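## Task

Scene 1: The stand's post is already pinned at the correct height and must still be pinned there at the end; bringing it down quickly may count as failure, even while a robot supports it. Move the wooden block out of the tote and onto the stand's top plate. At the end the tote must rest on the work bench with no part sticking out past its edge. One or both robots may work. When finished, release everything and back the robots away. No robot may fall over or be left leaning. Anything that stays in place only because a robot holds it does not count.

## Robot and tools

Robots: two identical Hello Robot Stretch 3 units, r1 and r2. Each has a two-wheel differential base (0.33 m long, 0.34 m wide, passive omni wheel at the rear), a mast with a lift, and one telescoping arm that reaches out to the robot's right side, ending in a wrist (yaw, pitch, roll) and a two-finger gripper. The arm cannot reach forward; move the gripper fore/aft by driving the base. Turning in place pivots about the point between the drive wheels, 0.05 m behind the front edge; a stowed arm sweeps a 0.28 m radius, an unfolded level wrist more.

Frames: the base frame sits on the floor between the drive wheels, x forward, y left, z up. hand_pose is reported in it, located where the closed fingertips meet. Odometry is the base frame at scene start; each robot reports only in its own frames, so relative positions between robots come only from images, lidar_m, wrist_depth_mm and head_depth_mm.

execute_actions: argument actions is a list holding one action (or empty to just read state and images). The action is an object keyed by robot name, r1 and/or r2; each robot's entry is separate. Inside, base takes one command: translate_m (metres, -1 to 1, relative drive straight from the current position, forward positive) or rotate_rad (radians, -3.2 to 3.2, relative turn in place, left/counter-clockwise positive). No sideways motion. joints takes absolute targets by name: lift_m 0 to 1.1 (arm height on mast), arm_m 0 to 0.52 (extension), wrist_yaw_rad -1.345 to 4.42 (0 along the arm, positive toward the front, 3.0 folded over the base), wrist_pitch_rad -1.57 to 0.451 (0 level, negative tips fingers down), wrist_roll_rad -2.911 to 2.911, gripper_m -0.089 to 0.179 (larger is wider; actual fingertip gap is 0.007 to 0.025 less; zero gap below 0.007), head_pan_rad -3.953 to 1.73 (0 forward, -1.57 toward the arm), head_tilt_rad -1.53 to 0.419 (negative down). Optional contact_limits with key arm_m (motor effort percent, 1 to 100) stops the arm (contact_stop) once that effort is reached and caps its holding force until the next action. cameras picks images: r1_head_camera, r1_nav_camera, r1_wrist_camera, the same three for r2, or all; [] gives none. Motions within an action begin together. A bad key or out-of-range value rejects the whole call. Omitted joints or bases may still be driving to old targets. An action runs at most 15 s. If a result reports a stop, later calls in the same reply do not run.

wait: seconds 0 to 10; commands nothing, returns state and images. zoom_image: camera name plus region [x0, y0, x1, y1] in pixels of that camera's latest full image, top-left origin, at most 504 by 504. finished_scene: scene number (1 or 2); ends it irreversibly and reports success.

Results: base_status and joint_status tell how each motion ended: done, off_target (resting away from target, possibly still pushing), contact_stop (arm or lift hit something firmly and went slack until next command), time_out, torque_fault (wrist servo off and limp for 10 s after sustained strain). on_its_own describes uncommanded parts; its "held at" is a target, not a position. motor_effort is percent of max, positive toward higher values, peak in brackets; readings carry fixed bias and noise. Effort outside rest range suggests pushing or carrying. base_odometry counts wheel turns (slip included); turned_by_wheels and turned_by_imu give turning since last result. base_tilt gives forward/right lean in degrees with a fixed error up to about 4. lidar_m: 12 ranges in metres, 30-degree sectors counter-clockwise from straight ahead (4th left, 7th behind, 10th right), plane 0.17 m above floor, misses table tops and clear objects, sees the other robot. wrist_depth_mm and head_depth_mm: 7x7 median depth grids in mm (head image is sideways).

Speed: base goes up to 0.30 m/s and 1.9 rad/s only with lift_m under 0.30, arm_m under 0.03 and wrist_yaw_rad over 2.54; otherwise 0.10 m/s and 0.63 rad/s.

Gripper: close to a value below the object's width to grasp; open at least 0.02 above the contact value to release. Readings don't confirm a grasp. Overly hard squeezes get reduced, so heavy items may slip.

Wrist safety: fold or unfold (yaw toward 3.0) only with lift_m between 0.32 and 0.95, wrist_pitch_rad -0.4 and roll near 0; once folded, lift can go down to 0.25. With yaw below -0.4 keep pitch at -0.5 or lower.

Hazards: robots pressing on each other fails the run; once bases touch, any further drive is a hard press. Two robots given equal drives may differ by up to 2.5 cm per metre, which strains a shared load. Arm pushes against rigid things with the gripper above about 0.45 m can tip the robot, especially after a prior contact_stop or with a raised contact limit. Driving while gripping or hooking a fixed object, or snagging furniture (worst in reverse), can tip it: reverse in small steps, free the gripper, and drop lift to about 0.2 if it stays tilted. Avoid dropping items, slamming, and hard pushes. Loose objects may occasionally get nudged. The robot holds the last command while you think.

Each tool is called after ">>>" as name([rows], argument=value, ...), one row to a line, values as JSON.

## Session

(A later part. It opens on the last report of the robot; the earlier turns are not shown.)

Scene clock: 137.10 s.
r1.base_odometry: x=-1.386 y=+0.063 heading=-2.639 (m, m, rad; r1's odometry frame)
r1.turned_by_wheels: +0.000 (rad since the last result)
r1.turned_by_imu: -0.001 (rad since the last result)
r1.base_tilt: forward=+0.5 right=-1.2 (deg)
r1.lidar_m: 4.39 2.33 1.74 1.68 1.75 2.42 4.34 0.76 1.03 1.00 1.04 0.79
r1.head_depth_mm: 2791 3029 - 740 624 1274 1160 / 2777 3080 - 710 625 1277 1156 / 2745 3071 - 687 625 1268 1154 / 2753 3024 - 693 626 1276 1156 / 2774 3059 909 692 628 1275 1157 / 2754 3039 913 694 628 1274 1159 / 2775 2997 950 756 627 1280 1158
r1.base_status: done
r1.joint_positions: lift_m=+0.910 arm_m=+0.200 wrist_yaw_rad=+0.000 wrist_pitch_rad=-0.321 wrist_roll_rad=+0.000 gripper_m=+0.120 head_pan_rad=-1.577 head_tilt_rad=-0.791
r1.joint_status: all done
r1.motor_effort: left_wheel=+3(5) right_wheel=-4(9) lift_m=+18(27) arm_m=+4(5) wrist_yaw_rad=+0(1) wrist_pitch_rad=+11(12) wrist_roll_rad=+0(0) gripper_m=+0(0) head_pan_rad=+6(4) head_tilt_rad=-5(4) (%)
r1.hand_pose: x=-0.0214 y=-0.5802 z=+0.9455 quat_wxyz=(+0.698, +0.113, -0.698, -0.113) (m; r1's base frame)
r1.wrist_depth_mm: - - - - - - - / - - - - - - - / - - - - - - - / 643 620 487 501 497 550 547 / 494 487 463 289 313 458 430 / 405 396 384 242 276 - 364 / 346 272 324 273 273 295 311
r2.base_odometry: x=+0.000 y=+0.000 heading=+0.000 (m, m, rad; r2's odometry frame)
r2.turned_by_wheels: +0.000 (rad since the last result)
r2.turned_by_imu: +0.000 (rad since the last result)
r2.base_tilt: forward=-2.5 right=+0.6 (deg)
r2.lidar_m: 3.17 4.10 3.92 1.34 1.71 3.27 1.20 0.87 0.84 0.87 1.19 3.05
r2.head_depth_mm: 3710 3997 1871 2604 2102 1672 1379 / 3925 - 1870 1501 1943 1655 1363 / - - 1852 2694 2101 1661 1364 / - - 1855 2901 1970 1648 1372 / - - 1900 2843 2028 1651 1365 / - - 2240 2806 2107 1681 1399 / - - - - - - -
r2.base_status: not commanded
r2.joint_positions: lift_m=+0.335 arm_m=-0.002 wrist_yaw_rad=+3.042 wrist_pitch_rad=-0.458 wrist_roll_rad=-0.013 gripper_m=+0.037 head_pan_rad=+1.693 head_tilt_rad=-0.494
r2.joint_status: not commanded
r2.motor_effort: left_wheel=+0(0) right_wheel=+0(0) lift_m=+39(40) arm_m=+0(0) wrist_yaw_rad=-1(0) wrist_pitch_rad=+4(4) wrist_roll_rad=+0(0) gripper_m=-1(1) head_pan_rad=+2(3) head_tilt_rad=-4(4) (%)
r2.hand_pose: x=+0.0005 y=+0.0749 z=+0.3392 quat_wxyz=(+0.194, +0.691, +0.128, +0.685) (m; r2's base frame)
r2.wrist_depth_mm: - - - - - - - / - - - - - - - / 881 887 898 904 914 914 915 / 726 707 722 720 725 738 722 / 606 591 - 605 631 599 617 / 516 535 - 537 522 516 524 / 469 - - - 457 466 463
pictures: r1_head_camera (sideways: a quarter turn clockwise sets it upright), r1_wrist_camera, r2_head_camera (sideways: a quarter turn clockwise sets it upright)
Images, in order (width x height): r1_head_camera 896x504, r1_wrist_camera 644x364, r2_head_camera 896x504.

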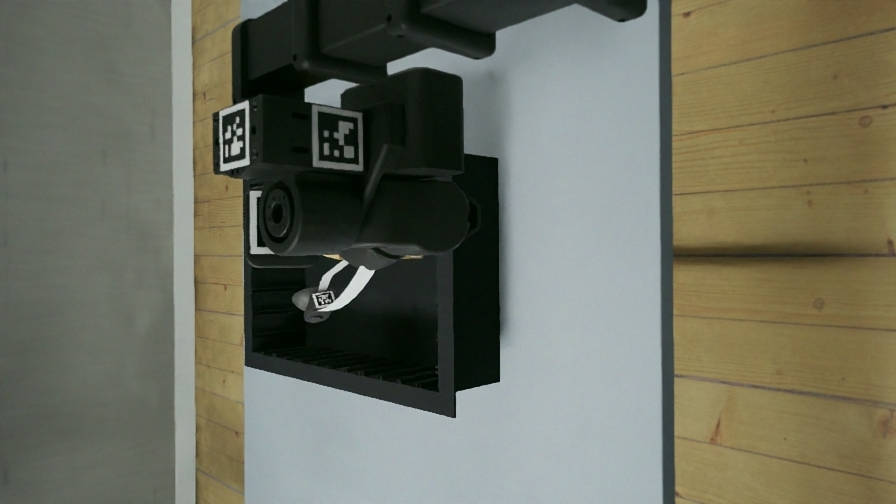

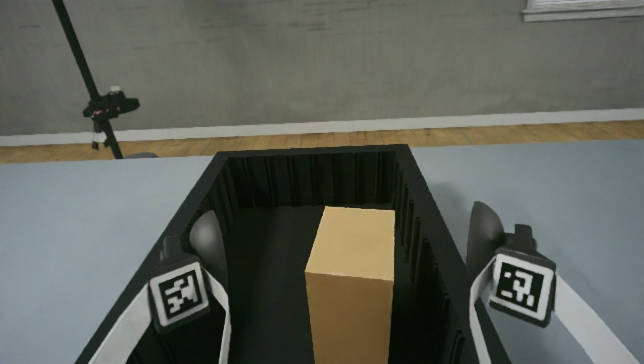

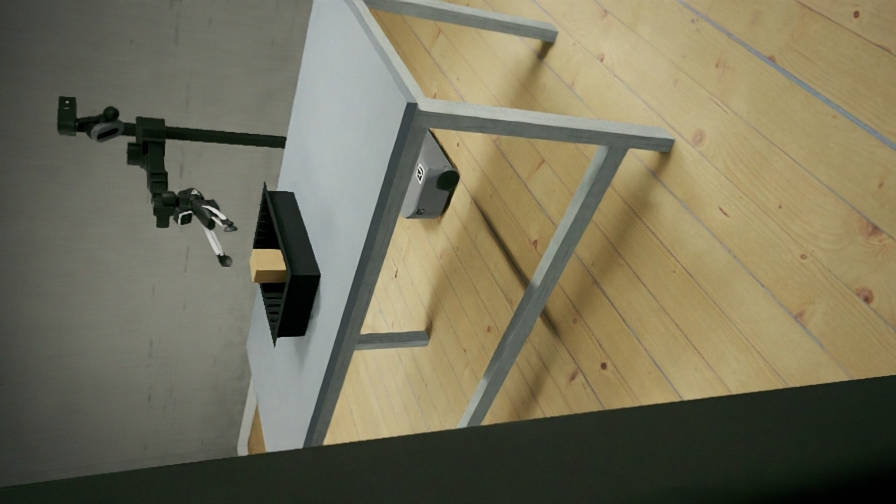

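>>> execute_actions([
  {"r1":{"joints":{"arm_m":0.265,"wrist_yaw_rad":-0.06,"gripper_m":0.095,"lift_m":0.89}}},
], cameras=["r1_wrist_camera","r2_head_camera"])

Scene clock: 153.77 s.
r1.base_odometry: x=-1.386 y=+0.063 heading=-2.639 (m, m, rad; r1's odometry frame)
r1.turned_by_wheels: +0.000 (rad since the last result)
r1.turned_by_imu: -0.001 (rad since the last result)
r1.base_tilt: forward=+0.5 right=-1.1 (deg)
r1.lidar_m: 4.39 2.32 1.74 1.68 1.75 2.42 4.34 0.77 1.03 1.00 1.04 0.79
r1.head_depth_mm: 2754 3022 - - 625 1270 1155 / 2751 3037 - 729 626 1270 1160 / 2774 3011 - 681 625 1276 1155 / 2765 3032 907 681 626 1275 1158 / 2786 3003 906 693 626 1278 1159 / 2761 3028 913 696 628 1273 1160 / 2774 3008 947 755 628 1276 1161
r1.base_status: not commanded
r1.joint_positions: lift_m=+0.890 arm_m=+0.265 wrist_yaw_rad=-0.059 wrist_pitch_rad=-0.320 wrist_roll_rad=+0.000 gripper_m=+0.095 head_pan_rad=-1.577 head_tilt_rad=-0.791
r1.joint_status: all done
r1.motor_effort: left_wheel=+3(3) right_wheel=-3(4) lift_m=+17(19) arm_m=+3(5) wrist_yaw_rad=+0(0) wrist_pitch_rad=+11(11) wrist_roll_rad=+0(0) gripper_m=+1(78) head_pan_rad=+5(4) head_tilt_rad=-5(5) (%)
r1.hand_pose: x=-0.0354 y=-0.6448 z=+0.9255 quat_wxyz=(+0.695, +0.092, -0.701, -0.134) (m; r1's base frame)
r1.wrist_depth_mm: - - - - - - - / - - - - - - - / - - - - - - - / 602 578 426 422 454 518 500 / 461 340 432 424 309 416 401 / 380 278 350 197 244 - 340 / 222 260 298 169 233 278 289
r2.base_odometry: x=+0.000 y=+0.000 heading=+0.000 (m, m, rad; r2's odometry frame)
r2.turned_by_wheels: +0.000 (rad since the last result)
r2.turned_by_imu: +0.000 (rad since the last result)
r2.base_tilt: forward=-2.4 right=+0.5 (deg)
r2.lidar_m: 3.16 4.10 3.92 1.35 1.72 3.27 1.20 0.87 0.84 0.87 1.19 3.05
r2.head_depth_mm: 3709 3904 1862 2635 2123 1662 1359 / 3922 - 1865 1515 1936 1653 1364 / - - 1864 2716 2106 1673 1363 / - - 1834 2887 1959 1651 1367 / - - 1903 2849 2024 1636 1361 / - - 2214 2888 2091 1676 1401 / - - - - - - -
r2.base_status: not commanded
r2.joint_positions: lift_m=+0.335 arm_m=-0.002 wrist_yaw_rad=+3.042 wrist_pitch_rad=-0.458 wrist_roll_rad=-0.013 gripper_m=+0.037 head_pan_rad=+1.693 head_tilt_rad=-0.494
r2.joint_status: not commanded
r2.motor_effort: left_wheel=+0(0) right_wheel=+0(0) lift_m=+40(40) arm_m=+0(0) wrist_yaw_rad=+1(1) wrist_pitch_rad=+4(4) wrist_roll_rad=+0(0) gripper_m=-1(1) head_pan_rad=+2(2) head_tilt_rad=-4(4) (%)
r2.hand_pose: x=+0.0005 y=+0.0749 z=+0.3392 quat_wxyz=(+0.194, +0.691, +0.128, +0.685) (m; r2's base frame)
r2.wrist_depth_mm: - - - - - - - / - - - - - - - / 887 895 892 914 892 887 918 / 713 725 710 717 734 730 735 / 600 609 - 615 630 593 615 / 522 536 - 532 510 531 524 / 471 - - - 463 463 460
pictures: r1_wrist_camera, r2_head_camera (sideways: a quarter turn clockwise sets it upright)
Images, in order (width x height): r1_wrist_camera 644x364, r2_head_camera 896x504.

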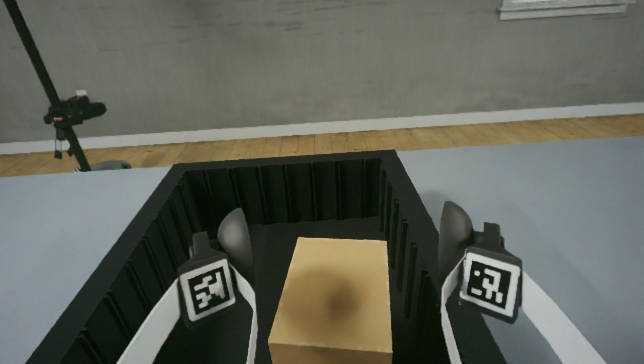

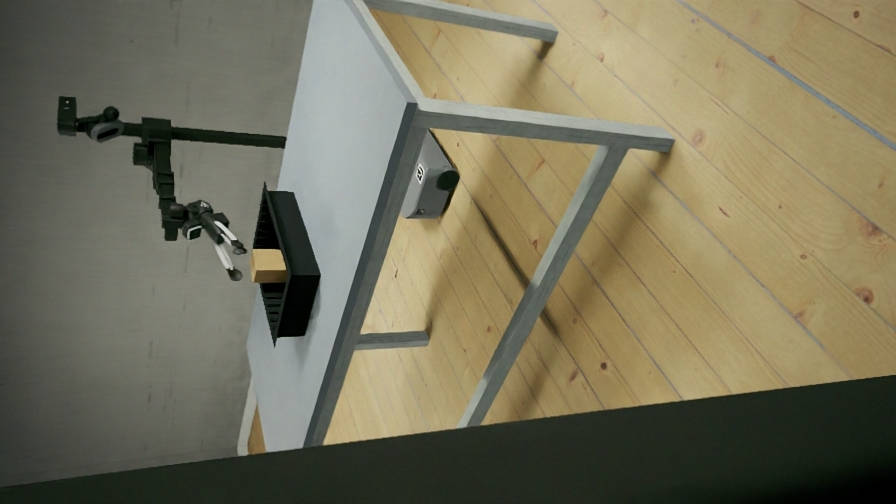

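>>> execute_actions([
  {"r1":{"joints":{"gripper_m":0.088,"lift_m":0.845}}},
], cameras=["r1_wrist_camera","r2_head_camera"])

>>> zoom_image(camera="r2_head_camera", region=[160, 170, 340, 350])

Scene clock: 160.33 s.
r1.base_odometry: x=-1.386 y=+0.063 heading=-2.639 (m, m, rad; r1's odometry frame)
r1.turned_by_wheels: +0.000 (rad since the last result)
r1.turned_by_imu: -0.001 (rad since the last result)
r1.base_tilt: forward=+0.6 right=-1.2 (deg)
r1.lidar_m: 4.38 2.33 1.74 1.68 1.75 2.42 4.34 0.76 1.03 1.00 1.04 0.79
r1.head_depth_mm: 2774 3012 974 - - 1273 1144 / 2765 3019 - 711 624 1270 1155 / 2755 2995 - 681 625 1269 1161 / 2747 3018 926 692 625 1272 1157 / 2745 3026 907 693 628 1278 1158 / 2737 3020 916 695 627 1278 1162 / 2754 3065 949 755 628 1281 1161
r1.base_status: not commanded
r1.joint_positions: lift_m=+0.845 arm_m=+0.265 wrist_yaw_rad=-0.057 wrist_pitch_rad=-0.317 wrist_roll_rad=+0.000 gripper_m=+0.088 head_pan_rad=-1.577 head_tilt_rad=-0.791
r1.joint_status: all done
r1.motor_effort: left_wheel=+3(3) right_wheel=-4(5) lift_m=+17(18) arm_m=+3(4) wrist_yaw_rad=-2(1) wrist_pitch_rad=+9(11) wrist_roll_rad=+0(0) gripper_m=-1(36) head_pan_rad=+5(5) head_tilt_rad=-5(5) (%)
r1.hand_pose: x=-0.0350 y=-0.6452 z=+0.8814 quat_wxyz=(+0.695, +0.092, -0.701, -0.132) (m; r1's base frame)
r1.wrist_depth_mm: - - - - - - - / - - - - - - - / - - 403 401 553 572 561 / 507 342 414 403 304 438 419 / 374 288 379 167 243 344 340 / 209 279 150 145 240 - 282 / 204 248 251 159 226 156 244
r2.base_odometry: x=+0.000 y=+0.000 heading=+0.000 (m, m, rad; r2's odometry frame)
r2.turned_by_wheels: +0.000 (rad since the last result)
r2.turned_by_imu: +0.000 (rad since the last result)
r2.base_tilt: forward=-2.4 right=+0.6 (deg)
r2.lidar_m: 3.18 4.10 3.91 1.34 1.71 3.28 1.20 0.87 0.84 0.87 1.20 3.05
r2.head_depth_mm: 3652 3912 1870 2602 2116 1665 1362 / 3856 - 1860 1507 1948 1663 1362 / - - 1860 2693 2095 1644 1365 / - - 1845 2917 1992 1650 1376 / - - 1897 2808 2038 1658 1365 / - - 2232 2883 2090 1694 1397 / - - - - - - -
r2.base_status: not commanded
r2.joint_positions: lift_m=+0.335 arm_m=-0.002 wrist_yaw_rad=+3.042 wrist_pitch_rad=-0.458 wrist_roll_rad=-0.013 gripper_m=+0.037 head_pan_rad=+1.693 head_tilt_rad=-0.494
r2.joint_status: not commanded
r2.motor_effort: left_wheel=-1(0) right_wheel=+0(0) lift_m=+40(40) arm_m=+0(0) wrist_yaw_rad=+0(1) wrist_pitch_rad=+5(4) wrist_roll_rad=+0(0) gripper_m=-1(1) head_pan_rad=+2(2) head_tilt_rad=-4(4) (%)
r2.hand_pose: x=+0.0005 y=+0.0749 z=+0.3392 quat_wxyz=(+0.194, +0.691, +0.128, +0.685) (m; r2's base frame)
r2.wrist_depth_mm: - - - - - - - / - - - - - - - / 883 889 892 900 890 913 921 / 691 710 730 716 725 734 735 / 606 606 - 602 626 615 613 / 521 537 - 538 505 529 537 / 471 - - - 454 460 462
pictures: r1_wrist_camera, r2_head_camera (sideways: a quarter turn clockwise sets it upright)
Images, in order (width x height): r1_wrist_camera 644x364, r2_head_camera 896x504.

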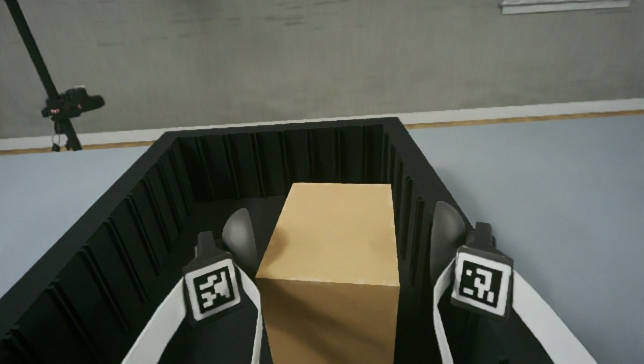

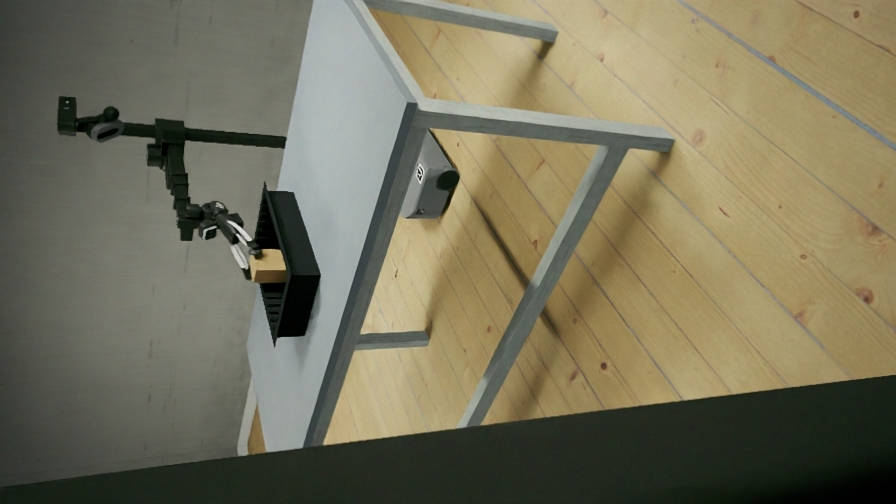

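Region (160, 170, 340, 350) of r2_head_camera's 896x504 image, scaled by 2.800, with more detail than that image has.

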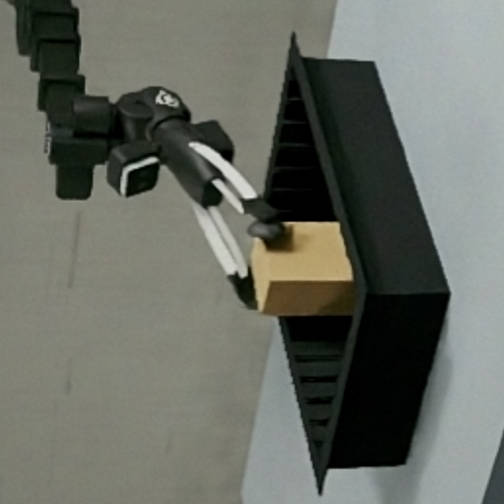

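>>> execute_actions([
  {"r1":{"base":{"translate_m":0.008},"joints":{"lift_m":0.825}}},
], cameras=["r1_wrist_camera","r2_head_camera"])

>>> zoom_image(camera="r2_head_camera", region=[160, 170, 340, 350])

Scene clock: 174.70 s.
r1.base_odometry: x=-1.393 y=+0.059 heading=-2.639 (m, m, rad; r1's odometry frame)
r1.turned_by_wheels: +0.000 (rad since the last result)
r1.turned_by_imu: -0.001 (rad since the last result)
r1.base_tilt: forward=+0.6 right=-1.1 (deg)
r1.lidar_m: 4.38 2.34 1.74 1.68 1.75 2.42 4.36 0.77 1.03 1.00 1.04 0.78
r1.head_depth_mm: 2769 2997 942 775 - - 1157 / 2778 2993 1017 - 611 1267 1157 / 2744 3046 927 693 626 1273 1152 / 2754 3014 940 691 626 1275 1162 / 2750 3023 909 693 627 1278 1162 / 2745 3020 913 712 627 1277 1161 / 2758 2992 949 754 627 1278 1163
r1.base_status: done
r1.joint_positions: lift_m=+0.825 arm_m=+0.265 wrist_yaw_rad=-0.059 wrist_pitch_rad=-0.317 wrist_roll_rad=+0.000 gripper_m=+0.088 head_pan_rad=-1.577 head_tilt_rad=-0.791
r1.joint_status: all done
r1.motor_effort: left_wheel=+2(8) right_wheel=-4(6) lift_m=+17(17) arm_m=+4(4) wrist_yaw_rad=-1(1) wrist_pitch_rad=+9(9) wrist_roll_rad=+0(0) gripper_m=-1(0) head_pan_rad=+5(4) head_tilt_rad=-5(4) (%)
r1.hand_pose: x=-0.0354 y=-0.6452 z=+0.8614 quat_wxyz=(+0.695, +0.091, -0.701, -0.132) (m; r1's base frame)
r1.wrist_depth_mm: - - - - - - - / - - - - - - - / - 587 393 388 391 533 507 / 457 298 401 171 215 397 380 / 216 279 346 137 138 198 309 / 195 263 - 143 140 - 258 / 195 231 234 161 188 171 135
r2.base_odometry: x=+0.000 y=+0.000 heading=+0.000 (m, m, rad; r2's odometry frame)
r2.turned_by_wheels: +0.000 (rad since the last result)
r2.turned_by_imu: +0.000 (rad since the last result)
r2.base_tilt: forward=-2.5 right=+0.5 (deg)
r2.lidar_m: 3.18 4.09 3.92 1.35 1.71 3.27 1.20 0.87 0.84 0.87 1.20 3.04
r2.head_depth_mm: 3711 3912 1878 2617 2121 1649 1362 / 3878 - 1862 1517 1924 1649 1370 / - - 1846 2692 2085 1647 1366 / - - 1875 2895 1967 1657 1369 / - - 1918 2838 2027 1652 1363 / - - 2208 2884 2108 1676 1394 / - - - - - - -
r2.base_status: not commanded
r2.joint_positions: lift_m=+0.335 arm_m=-0.002 wrist_yaw_rad=+3.042 wrist_pitch_rad=-0.458 wrist_roll_rad=-0.013 gripper_m=+0.037 head_pan_rad=+1.693 head_tilt_rad=-0.494
r2.joint_status: not commanded
r2.motor_effort: left_wheel=+0(0) right_wheel=+0(0) lift_m=+40(40) arm_m=+0(0) wrist_yaw_rad=+0(0) wrist_pitch_rad=+4(4) wrist_roll_rad=+0(0) gripper_m=+0(1) head_pan_rad=+3(2) head_tilt_rad=-4(4) (%)
r2.hand_pose: x=+0.0005 y=+0.0749 z=+0.3392 quat_wxyz=(+0.194, +0.691, +0.128, +0.685) (m; r2's base frame)
r2.wrist_depth_mm: - - - - - - - / - - - - - - - / 895 888 912 874 898 895 886 / 716 721 723 726 731 731 727 / 605 589 - 629 612 620 614 / 517 542 - 532 508 522 525 / 462 - - - 457 460 462
pictures: r1_wrist_camera, r2_head_camera (sideways: a quarter turn clockwise sets it upright)
Images, in order (width x height): r1_wrist_camera 644x364, r2_head_camera 896x504.

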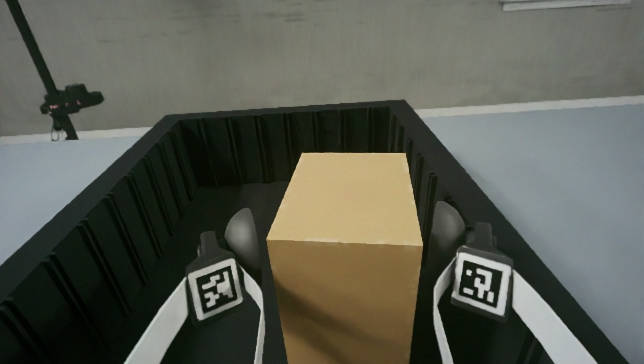

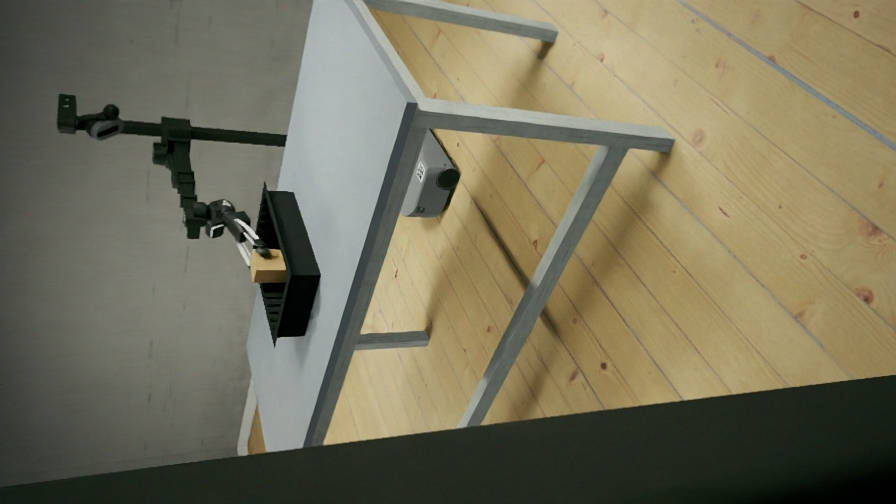

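Region (160, 170, 340, 350) of r2_head_camera's 896x504 image, scaled by 2.800, with more detail than that image has.

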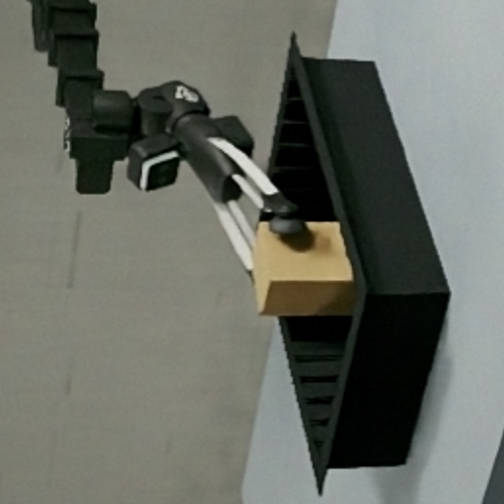

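>>> execute_actions([
  {"r1":{"joints":{"gripper_m":0.0}}},
], cameras=["r1_wrist_camera"])

>>> execute_actions([
  {"r1":{"joints":{"lift_m":0.96}}},
], cameras=["r1_wrist_camera","r2_head_camera"])

Scene clock: 183.97 s.
r1.base_odometry: x=-1.393 y=+0.059 heading=-2.639 (m, m, rad; r1's odometry frame)
r1.turned_by_wheels: +0.000 (rad since the last result)
r1.turned_by_imu: -0.001 (rad since the last result)
r1.base_tilt: forward=+0.6 right=-1.2 (deg)
r1.lidar_m: 4.38 2.33 1.74 1.68 1.75 2.42 4.36 0.77 1.03 1.00 1.04 0.78
r1.head_depth_mm: 2788 2998 941 772 - - 1155 / 2780 3012 1018 - 610 1270 1159 / 2746 2999 925 - 627 1265 1157 / 2793 3025 940 693 627 1273 1157 / 2746 3031 907 693 626 1275 1158 / 2759 2990 917 713 627 1279 1159 / 2746 3009 949 757 627 1279 1162
r1.base_status: not commanded
r1.joint_positions: lift_m=+0.825 arm_m=+0.265 wrist_yaw_rad=-0.060 wrist_pitch_rad=-0.321 wrist_roll_rad=+0.000 gripper_m=+0.001 head_pan_rad=-1.577 head_tilt_rad=-0.791
r1.joint_status: all done
r1.motor_effort: left_wheel=+2(2) right_wheel=-4(4) lift_m=+17(17) arm_m=+3(4) wrist_yaw_rad=+0(1) wrist_pitch_rad=+12(12) wrist_roll_rad=+0(0) gripper_m=-28(99) head_pan_rad=+5(4) head_tilt_rad=-5(5) (%)
r1.hand_pose: x=-0.0357 y=-0.6448 z=+0.8604 quat_wxyz=(+0.695, +0.092, -0.701, -0.134) (m; r1's base frame)
r1.wrist_depth_mm: - - - - - - - / - - - - - - - / - 570 385 390 382 519 498 / 455 288 401 169 221 384 378 / 211 281 331 134 132 188 304 / 196 259 273 136 134 153 253 / 196 234 230 153 210 171 130
r2.base_odometry: x=+0.000 y=+0.000 heading=+0.000 (m, m, rad; r2's odometry frame)
r2.turned_by_wheels: +0.000 (rad since the last result)
r2.turned_by_imu: +0.000 (rad since the last result)
r2.base_tilt: forward=-2.4 right=+0.6 (deg)
r2.lidar_m: 3.16 4.10 3.93 1.35 1.71 3.29 1.19 0.87 0.84 0.87 1.19 3.05
r2.head_depth_mm: 3666 3961 1875 2580 2103 1661 1365 / 3884 - 1844 1508 1942 1648 1365 / - - 1866 2734 2075 1651 1372 / - - 1869 2892 1985 1646 1356 / - - 1896 2887 2049 1647 1363 / - - 2205 2883 2100 1679 1406 / - - - - - - -
r2.base_status: not commanded
r2.joint_positions: lift_m=+0.335 arm_m=-0.002 wrist_yaw_rad=+3.042 wrist_pitch_rad=-0.458 wrist_roll_rad=-0.013 gripper_m=+0.037 head_pan_rad=+1.693 head_tilt_rad=-0.494
r2.joint_status: not commanded
r2.motor_effort: left_wheel=+0(0) right_wheel=+0(0) lift_m=+40(40) arm_m=+0(0) wrist_yaw_rad=+0(0) wrist_pitch_rad=+4(4) wrist_roll_rad=+0(0) gripper_m=-1(1) head_pan_rad=+2(2) head_tilt_rad=-4(3) (%)
r2.hand_pose: x=+0.0005 y=+0.0749 z=+0.3392 quat_wxyz=(+0.194, +0.691, +0.128, +0.685) (m; r2's base frame)
r2.wrist_depth_mm: - - - - - - - / - - - - - - - / 887 883 907 885 899 913 895 / 707 725 706 722 731 717 733 / 607 610 - 601 620 615 615 / 525 543 - 533 514 534 528 / 461 - - - 461 460 458
pictures: r1_wrist_camera
Images, in order (width x height): r1_wrist_camera 644x364.

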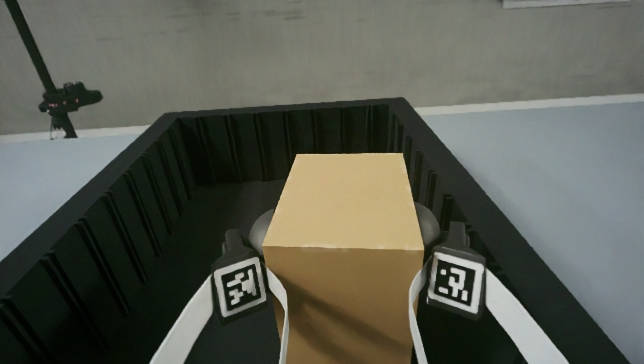

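Scene clock: 186.03 s.
r1.base_odometry: x=-1.393 y=+0.059 heading=-2.639 (m, m, rad; r1's odometry frame)
r1.turned_by_wheels: +0.000 (rad since the last result)
r1.turned_by_imu: +0.000 (rad since the last result)
r1.base_tilt: forward=+0.6 right=-1.1 (deg)
r1.lidar_m: 4.37 2.33 1.74 1.68 1.75 2.42 4.36 0.77 1.03 1.00 1.04 0.78
r1.head_depth_mm: 2726 - 908 750 624 1269 1156 / 2701 - 879 730 625 1271 1156 / 2723 - 850 682 626 1268 1157 / 2764 3027 877 693 629 1272 1159 / 2758 3021 909 693 627 1274 1164 / 2753 3025 917 713 627 1278 1160 / 2763 3016 949 755 628 1283 1161
r1.base_status: not commanded
r1.joint_positions: lift_m=+0.960 arm_m=+0.265 wrist_yaw_rad=-0.060 wrist_pitch_rad=-0.345 wrist_roll_rad=+0.000 gripper_m=+0.011 head_pan_rad=-1.577 head_tilt_rad=-0.791
r1.joint_status: all done
r1.on_its_own: gripper_m is held at +0.010, not at your +0.000, by its stall guard, which is still easing
r1.motor_effort: left_wheel=+2(2) right_wheel=-4(3) lift_m=+32(33) arm_m=+3(3) wrist_yaw_rad=+0(0) wrist_pitch_rad=+25(26) wrist_roll_rad=+0(0) gripper_m=-23(27) head_pan_rad=+5(5) head_tilt_rad=-5(5) (%)
r1.hand_pose: x=-0.0355 y=-0.6422 z=+0.9889 quat_wxyz=(+0.693, +0.101, -0.700, -0.143) (m; r1's base frame)
r1.wrist_depth_mm: - - - - - - - / - - - - - - - / - - - - - - - / - - - 172 569 614 586 / 552 544 438 134 132 496 486 / 459 430 382 136 134 421 404 / 390 310 370 151 255 357 354
r2.base_odometry: x=+0.000 y=+0.000 heading=+0.000 (m, m, rad; r2's odometry frame)
r2.turned_by_wheels: +0.000 (rad since the last result)
r2.turned_by_imu: +0.000 (rad since the last result)
r2.base_tilt: forward=-2.4 right=+0.5 (deg)
r2.lidar_m: 3.16 4.11 3.92 1.35 1.71 3.29 1.20 0.87 0.84 0.87 1.19 3.05
r2.head_depth_mm: 3668 3904 1872 2578 2095 1653 1368 / 3929 - 1876 1498 1940 1656 1367 / - - 1876 2701 2094 1658 1377 / - - 1851 2860 1973 1661 1359 / - - 1914 2903 2061 1658 1366 / - - 2196 2838 2089 1676 1394 / - - - - - - -
r2.base_status: not commanded
r2.joint_positions: lift_m=+0.335 arm_m=-0.002 wrist_yaw_rad=+3.042 wrist_pitch_rad=-0.458 wrist_roll_rad=-0.013 gripper_m=+0.037 head_pan_rad=+1.693 head_tilt_rad=-0.494
r2.joint_status: not commanded
r2.motor_effort: left_wheel=+0(0) right_wheel=+0(0) lift_m=+40(40) arm_m=+0(0) wrist_yaw_rad=+0(1) wrist_pitch_rad=+4(4) wrist_roll_rad=+0(0) gripper_m=-1(1) head_pan_rad=+2(2) head_tilt_rad=-4(4) (%)
r2.hand_pose: x=+0.0005 y=+0.0749 z=+0.3392 quat_wxyz=(+0.194, +0.691, +0.128, +0.685) (m; r2's base frame)
r2.wrist_depth_mm: - - - - - - - / - - - - - - - / 882 905 900 894 881 889 922 / 708 715 713 725 723 739 733 / 599 603 - 598 624 608 609 / 528 536 - 534 514 536 529 / 468 - - - 460 469 455
pictures: r1_wrist_camera, r2_head_camera (sideways: a quarter turn clockwise sets it upright)
Images, in order (width x height): r1_wrist_camera 644x364, r2_head_camera 896x504.

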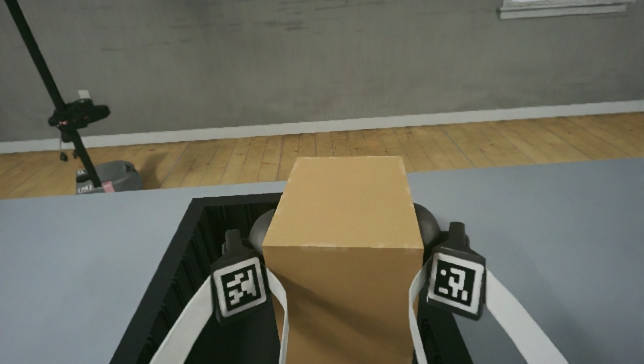

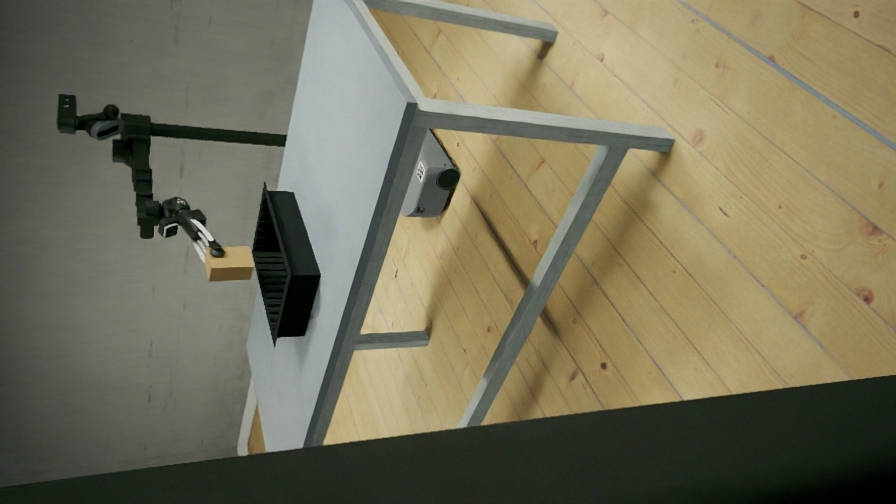

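>>> execute_actions([
  {"r1":{"base":{"translate_m":-1.0},"joints":{"gripper_m":0.02,"lift_m":1.1,"arm_m":0.1,"wrist_pitch_rad":-0.27,"wrist_yaw_rad":0.0,"head_pan_rad":-2.3,"head_tilt_rad":-0.4}}},
], cameras=["r1_wrist_camera","r1_head_camera"])

>>> execute_actions([
  {"r1":{"base":{"translate_m":-0.95},"joints":{"head_pan_rad":-1.57,"head_tilt_rad":-0.5}}},
], cameras=["r1_wrist_camera","r1_head_camera","r1_nav_camera","r2_nav_camera"])

Scene clock: 207.70 s.
r1.base_odometry: x=-0.516 y=+0.541 heading=-2.639 (m, m, rad; r1's odometry frame)
r1.turned_by_wheels: +0.000 (rad since the last result)
r1.turned_by_imu: -0.001 (rad since the last result)
r1.base_tilt: forward=+0.5 right=-1.2 (deg)
r1.lidar_m: 1.73 2.38 1.75 1.69 1.77 2.44 3.34 1.20 3.17 1.02 0.43 1.42
r1.head_depth_mm: - - - 3073 2335 1772 1419 / - - - 3062 2240 1703 1416 / - - - 3244 2357 1771 1421 / - - - 3320 2342 1782 1431 / - - - 3295 2354 1783 1419 / - - - 3453 2384 1784 1429 / 2800 - 3319 3426 2373 1776 1434
r1.base_status: done
r1.joint_positions: lift_m=+1.100 arm_m=+0.100 wrist_yaw_rad=+0.000 wrist_pitch_rad=-0.319 wrist_roll_rad=+0.000 gripper_m=+0.021 head_pan_rad=-2.293 head_tilt_rad=-0.409
r1.joint_status: all done
r1.motor_effort: left_wheel=+3(3) right_wheel=-3(11) lift_m=+33(33) arm_m=-3(3) wrist_yaw_rad=+0(2) wrist_pitch_rad=+27(27) wrist_roll_rad=+0(0) gripper_m=-19(17) head_pan_rad=-3(53) head_tilt_rad=+4(27) (%)
r1.hand_pose: x=-0.0215 y=-0.4811 z=+1.1351 quat_wxyz=(+0.698, +0.112, -0.698, -0.112) (m; r1's base frame)
r1.wrist_depth_mm: - - - - - - - / - - - - - - - / - - - - - - - / - - - 188 - - - / 831 791 811 132 131 - - / 657 655 666 136 133 - - / 566 552 - 145 147 - -
r2.base_odometry: x=+0.000 y=+0.000 heading=+0.000 (m, m, rad; r2's odometry frame)
r2.turned_by_wheels: +0.000 (rad since the last result)
r2.turned_by_imu: +0.001 (rad since the last result)
r2.base_tilt: forward=-2.3 right=+0.5 (deg)
r2.lidar_m: 3.16 4.10 3.91 1.35 1.71 3.28 1.20 0.87 0.84 0.87 1.19 3.02
r2.head_depth_mm: 3635 3912 1872 2602 2112 1672 1375 / 3827 - 1871 1517 1975 1639 1371 / - - 1863 2733 2105 1648 1363 / - - 1857 2849 1976 1652 1362 / - - 1921 2839 2050 1648 1366 / - - 2194 2870 2076 1662 1392 / - - - - - - -
r2.base_status: not commanded
r2.joint_positions: lift_m=+0.335 arm_m=-0.002 wrist_yaw_rad=+3.042 wrist_pitch_rad=-0.458 wrist_roll_rad=-0.013 gripper_m=+0.037 head_pan_rad=+1.693 head_tilt_rad=-0.494
r2.joint_status: not commanded
r2.motor_effort: left_wheel=-1(1) right_wheel=+0(0) lift_m=+40(40) arm_m=+0(0) wrist_yaw_rad=+0(0) wrist_pitch_rad=+4(4) wrist_roll_rad=+0(0) gripper_m=+0(1) head_pan_rad=+2(3) head_tilt_rad=-4(4) (%)
r2.hand_pose: x=+0.0005 y=+0.0749 z=+0.3392 quat_wxyz=(+0.194, +0.691, +0.128, +0.685) (m; r2's base frame)
r2.wrist_depth_mm: - - - - - - - / - - - - - - - / 900 888 878 890 886 907 910 / 708 709 724 724 728 712 722 / 604 612 - 607 628 607 616 / 532 532 - 544 513 530 531 / 474 - - - 468 466 466
pictures: r1_head_camera (sideways: a quarter turn clockwise sets it upright), r1_wrist_camera
Images, in order (width x height): r1_head_camera 896x504, r1_wrist_camera 644x364.

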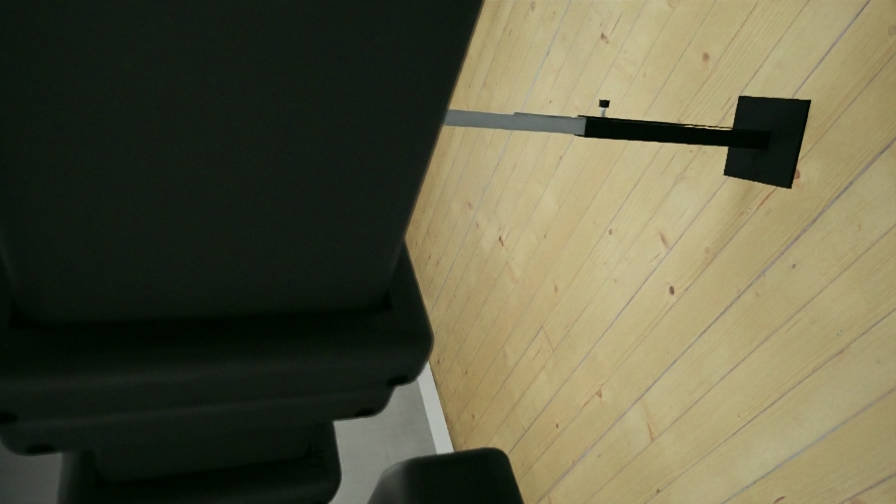

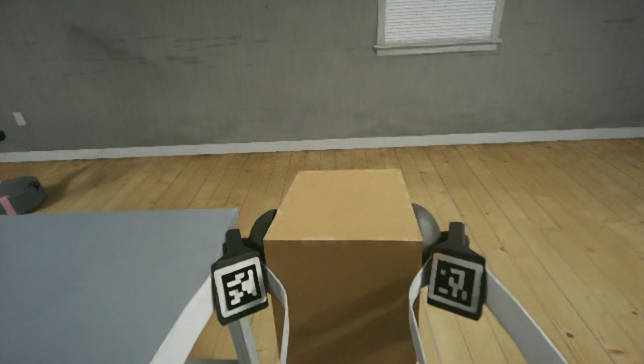

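Scene clock: 218.53 s.
r1.base_odometry: x=+0.316 y=+0.998 heading=-2.639 (m, m, rad; r1's odometry frame)
r1.turned_by_wheels: +0.000 (rad since the last result)
r1.turned_by_imu: +0.000 (rad since the last result)
r1.base_tilt: forward=+0.5 right=-1.2 (deg)
r1.lidar_m: 2.67 2.38 1.77 1.71 1.78 2.47 2.41 2.52 3.17 0.69 3.16 1.27
r1.head_depth_mm: - - - 2574 2099 1626 1329 / 2619 - - 2586 2091 1617 1338 / 2625 - - - 2003 1627 1337 / 2635 2849 3132 730 1874 1523 1265 / 2660 2851 3168 2828 2077 1645 1339 / 2639 2904 3150 2906 2078 1631 1338 / 2652 2873 3169 2947 2113 1639 1339
r1.base_status: done
r1.joint_positions: lift_m=+1.100 arm_m=+0.100 wrist_yaw_rad=+0.000 wrist_pitch_rad=-0.319 wrist_roll_rad=+0.000 gripper_m=+0.021 head_pan_rad=-1.577 head_tilt_rad=-0.494
r1.joint_status: all done
r1.motor_effort: left_wheel=+2(2) right_wheel=-3(9) lift_m=+33(33) arm_m=-3(3) wrist_yaw_rad=+0(0) wrist_pitch_rad=+27(27) wrist_roll_rad=+0(0) gripper_m=-18(19) head_pan_rad=+5(53) head_tilt_rad=-4(13) (%)
r1.hand_pose: x=-0.0215 y=-0.4811 z=+1.1351 quat_wxyz=(+0.698, +0.112, -0.698, -0.112) (m; r1's base frame)
r1.wrist_depth_mm: - - - - - - - / - - - - - - - / - - - - - - - / - - - 188 - - - / - - - 133 130 - - / - - - 136 133 - - / - - - 145 146 - -
r2.base_odometry: x=+0.000 y=+0.000 heading=+0.000 (m, m, rad; r2's odometry frame)
r2.turned_by_wheels: +0.000 (rad since the last result)
r2.turned_by_imu: +0.001 (rad since the last result)
r2.base_tilt: forward=-2.4 right=+0.5 (deg)
r2.lidar_m: 3.16 4.10 3.92 1.35 1.71 3.27 1.20 0.87 0.84 0.87 1.19 3.05
r2.head_depth_mm: 3728 3976 1886 2582 2137 1656 1374 / 3945 - 1877 1506 1924 1663 1375 / - - 1866 2781 2117 1655 1365 / - - 1870 2853 1953 1646 1361 / - - 1901 2857 2057 1644 1359 / - - 2188 2874 2105 1677 1397 / - - - - - - -
r2.base_status: not commanded
r2.joint_positions: lift_m=+0.335 arm_m=-0.002 wrist_yaw_rad=+3.042 wrist_pitch_rad=-0.458 wrist_roll_rad=-0.013 gripper_m=+0.037 head_pan_rad=+1.693 head_tilt_rad=-0.494
r2.joint_status: not commanded
r2.motor_effort: left_wheel=+0(0) right_wheel=+0(0) lift_m=+40(40) arm_m=+0(0) wrist_yaw_rad=+0(0) wrist_pitch_rad=+4(4) wrist_roll_rad=+0(0) gripper_m=-1(1) head_pan_rad=+2(2) head_tilt_rad=-4(5) (%)
r2.hand_pose: x=+0.0005 y=+0.0749 z=+0.3392 quat_wxyz=(+0.194, +0.691, +0.128, +0.685) (m; r2's base frame)
r2.wrist_depth_mm: - - - - - - - / - - - - - - - / 894 893 894 878 924 898 930 / 720 724 730 728 729 726 717 / 614 601 - 607 615 619 611 / 515 535 - 535 511 526 524 / 464 - - - 455 459 468
pictures: r1_head_camera (sideways: a quarter turn clockwise sets it upright), r1_nav_camera (sideways: a quarter turn counterclockwise sets it upright), r1_wrist_camera, r2_nav_camera (sideways: a quarter turn counterclockwise sets it upright)
Images, in order (width x height): r1_head_camera 896x504, r1_nav_camera 672x504, r1_wrist_camera 644x364, r2_nav_camera 672x504.

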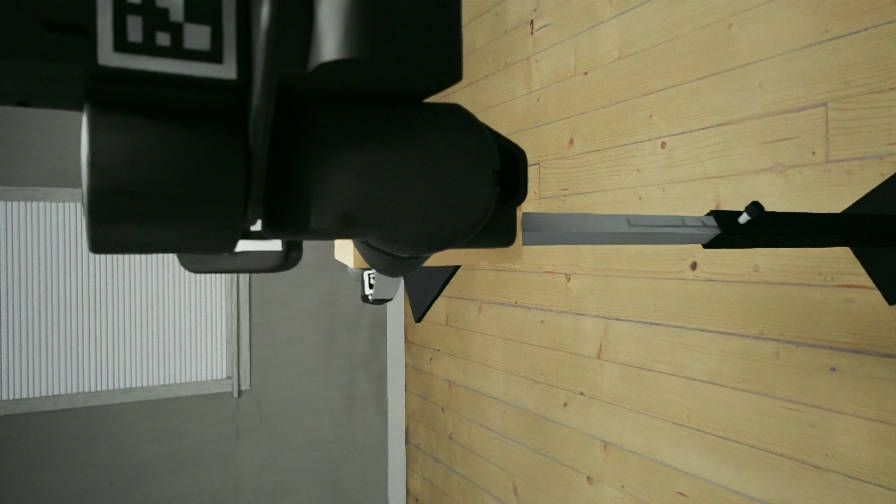

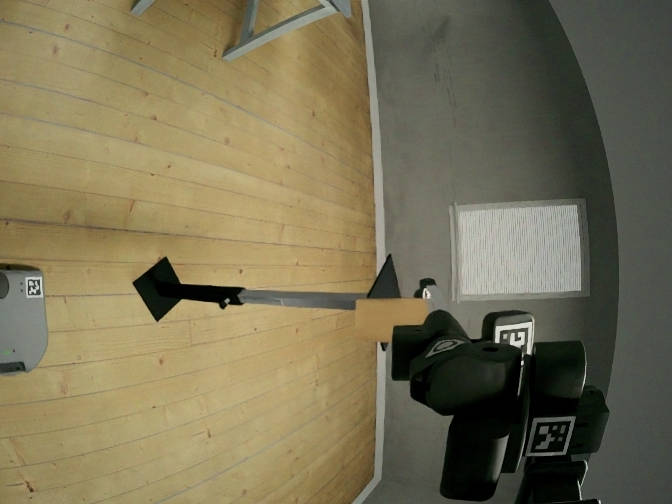

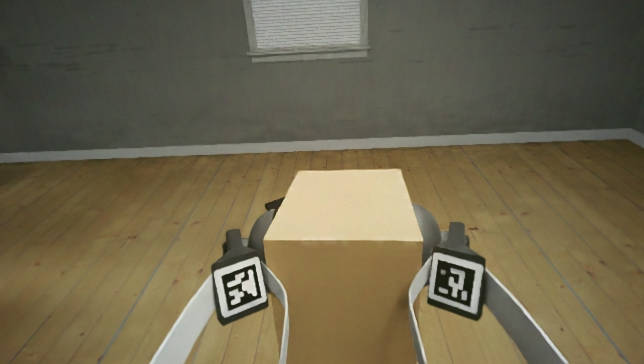

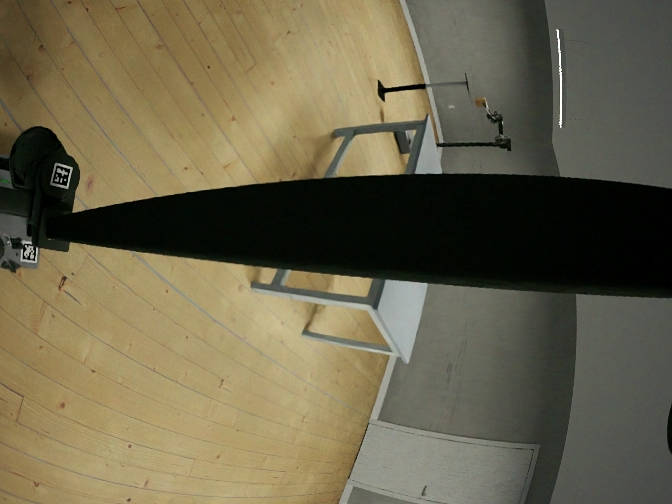

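>>> execute_actions([
  {"r1":{"joints":{"wrist_pitch_rad":-0.15,"arm_m":0.14}},"r2":{"base":{"rotate_rad":0.9},"joints":{"head_pan_rad":1.5,"head_tilt_rad":-0.1}}},
], cameras=["r1_wrist_camera","r1_head_camera","r2_head_camera"])

Scene clock: 232.73 s.
r1.base_odometry: x=+0.316 y=+0.998 heading=-2.639 (m, m, rad; r1's odometry frame)
r1.turned_by_wheels: +0.000 (rad since the last result)
r1.turned_by_imu: -0.001 (rad since the last result)
r1.base_tilt: forward=+0.6 right=-1.1 (deg)
r1.lidar_m: 2.67 2.39 1.76 1.71 1.78 2.47 2.42 2.52 3.14 0.69 3.17 1.27
r1.head_depth_mm: - - - 2801 2081 1630 1339 / - - - 2715 2081 1624 1326 / 2614 - - 2605 2088 1626 1341 / 2616 - 3029 777 1936 1535 1261 / 2677 2894 3179 2754 2095 1631 1342 / 2662 2914 3166 2933 2088 1634 1344 / 2651 2912 3175 2895 2100 1639 1340
r1.base_status: not commanded
r1.joint_positions: lift_m=+1.100 arm_m=+0.140 wrist_yaw_rad=+0.000 wrist_pitch_rad=-0.202 wrist_roll_rad=+0.000 gripper_m=+0.021 head_pan_rad=-1.577 head_tilt_rad=-0.494
r1.joint_status: wrist_pitch_rad off_target (ended at -0.202, target -0.150); the others done
r1.motor_effort: left_wheel=+2(3) right_wheel=-4(3) lift_m=+32(32) arm_m=+3(2) wrist_yaw_rad=+0(0) wrist_pitch_rad=+29(31) wrist_roll_rad=+0(0) gripper_m=-18(19) head_pan_rad=+5(6) head_tilt_rad=-3(3) (%)
r1.hand_pose: x=-0.0215 y=-0.5308 z=+1.1633 quat_wxyz=(+0.704, +0.071, -0.703, -0.072) (m; r1's base frame)
r1.wrist_depth_mm: - - - - - - - / - - - - - - - / - - - - - - - / - - - - - - - / - - - 133 129 - - / - - - 135 133 - - / - - - 141 140 - -
r2.base_odometry: x=+0.000 y=+0.000 heading=+0.900 (m, m, rad; r2's odometry frame)
r2.turned_by_wheels: +0.900 (rad since the last result)
r2.turned_by_imu: +0.893 (rad since the last result)
r2.base_tilt: forward=-2.4 right=+0.6 (deg)
r2.lidar_m: 3.93 1.35 1.50 5.76 1.43 0.92 0.84 0.85 1.04 2.09 3.08 3.80
r2.head_depth_mm: 2445 - - - - 2724 2062 / 2570 3711 - - - 2851 2065 / - 3996 - - - 2919 2028 / - - - - - 2794 2013 / - - - - - 2837 2020 / - - - - - 2827 2019 / - - - - - 2786 1992
r2.base_status: done
r2.joint_positions: lift_m=+0.335 arm_m=-0.002 wrist_yaw_rad=+3.042 wrist_pitch_rad=-0.458 wrist_roll_rad=-0.013 gripper_m=+0.037 head_pan_rad=+1.507 head_tilt_rad=-0.112
r2.joint_status: all done
r2.motor_effort: left_wheel=-3(5) right_wheel=+2(5) lift_m=+40(41) arm_m=+0(0) wrist_yaw_rad=+0(0) wrist_pitch_rad=+4(4) wrist_roll_rad=+0(0) gripper_m=-1(1) head_pan_rad=-3(15) head_tilt_rad=+6(34) (%)
r2.hand_pose: x=+0.0005 y=+0.0749 z=+0.3392 quat_wxyz=(+0.194, +0.691, +0.128, +0.685) (m; r2's base frame)
r2.wrist_depth_mm: - - - - - - - / - - - - - - - / 907 906 868 887 906 886 919 / 710 718 716 726 719 734 734 / 607 613 - 616 613 606 608 / 526 540 - 542 514 520 524 / 464 - - - 461 462 464
pictures: r1_head_camera (sideways: a quarter turn clockwise sets it upright), r1_wrist_camera, r2_head_camera (sideways: a quarter turn clockwise sets it upright)
Images, in order (width x height): r1_head_camera 896x504, r1_wrist_camera 644x364, r2_head_camera 896x504.

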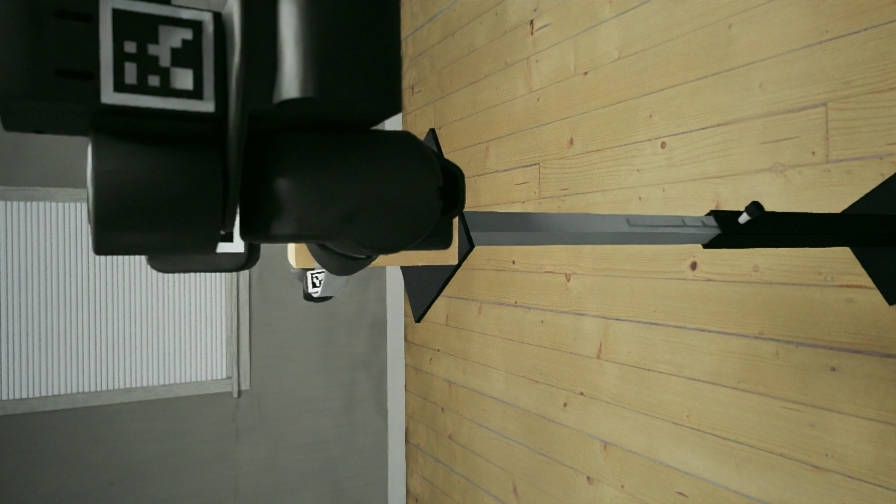

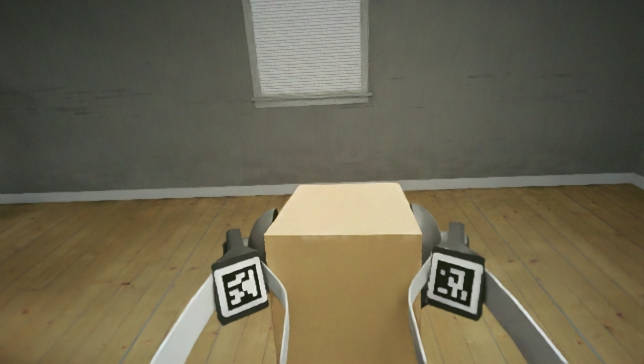

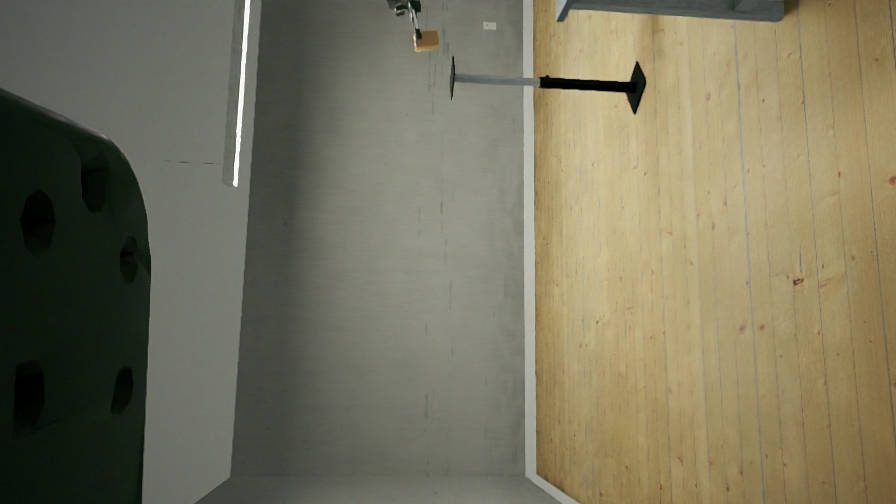

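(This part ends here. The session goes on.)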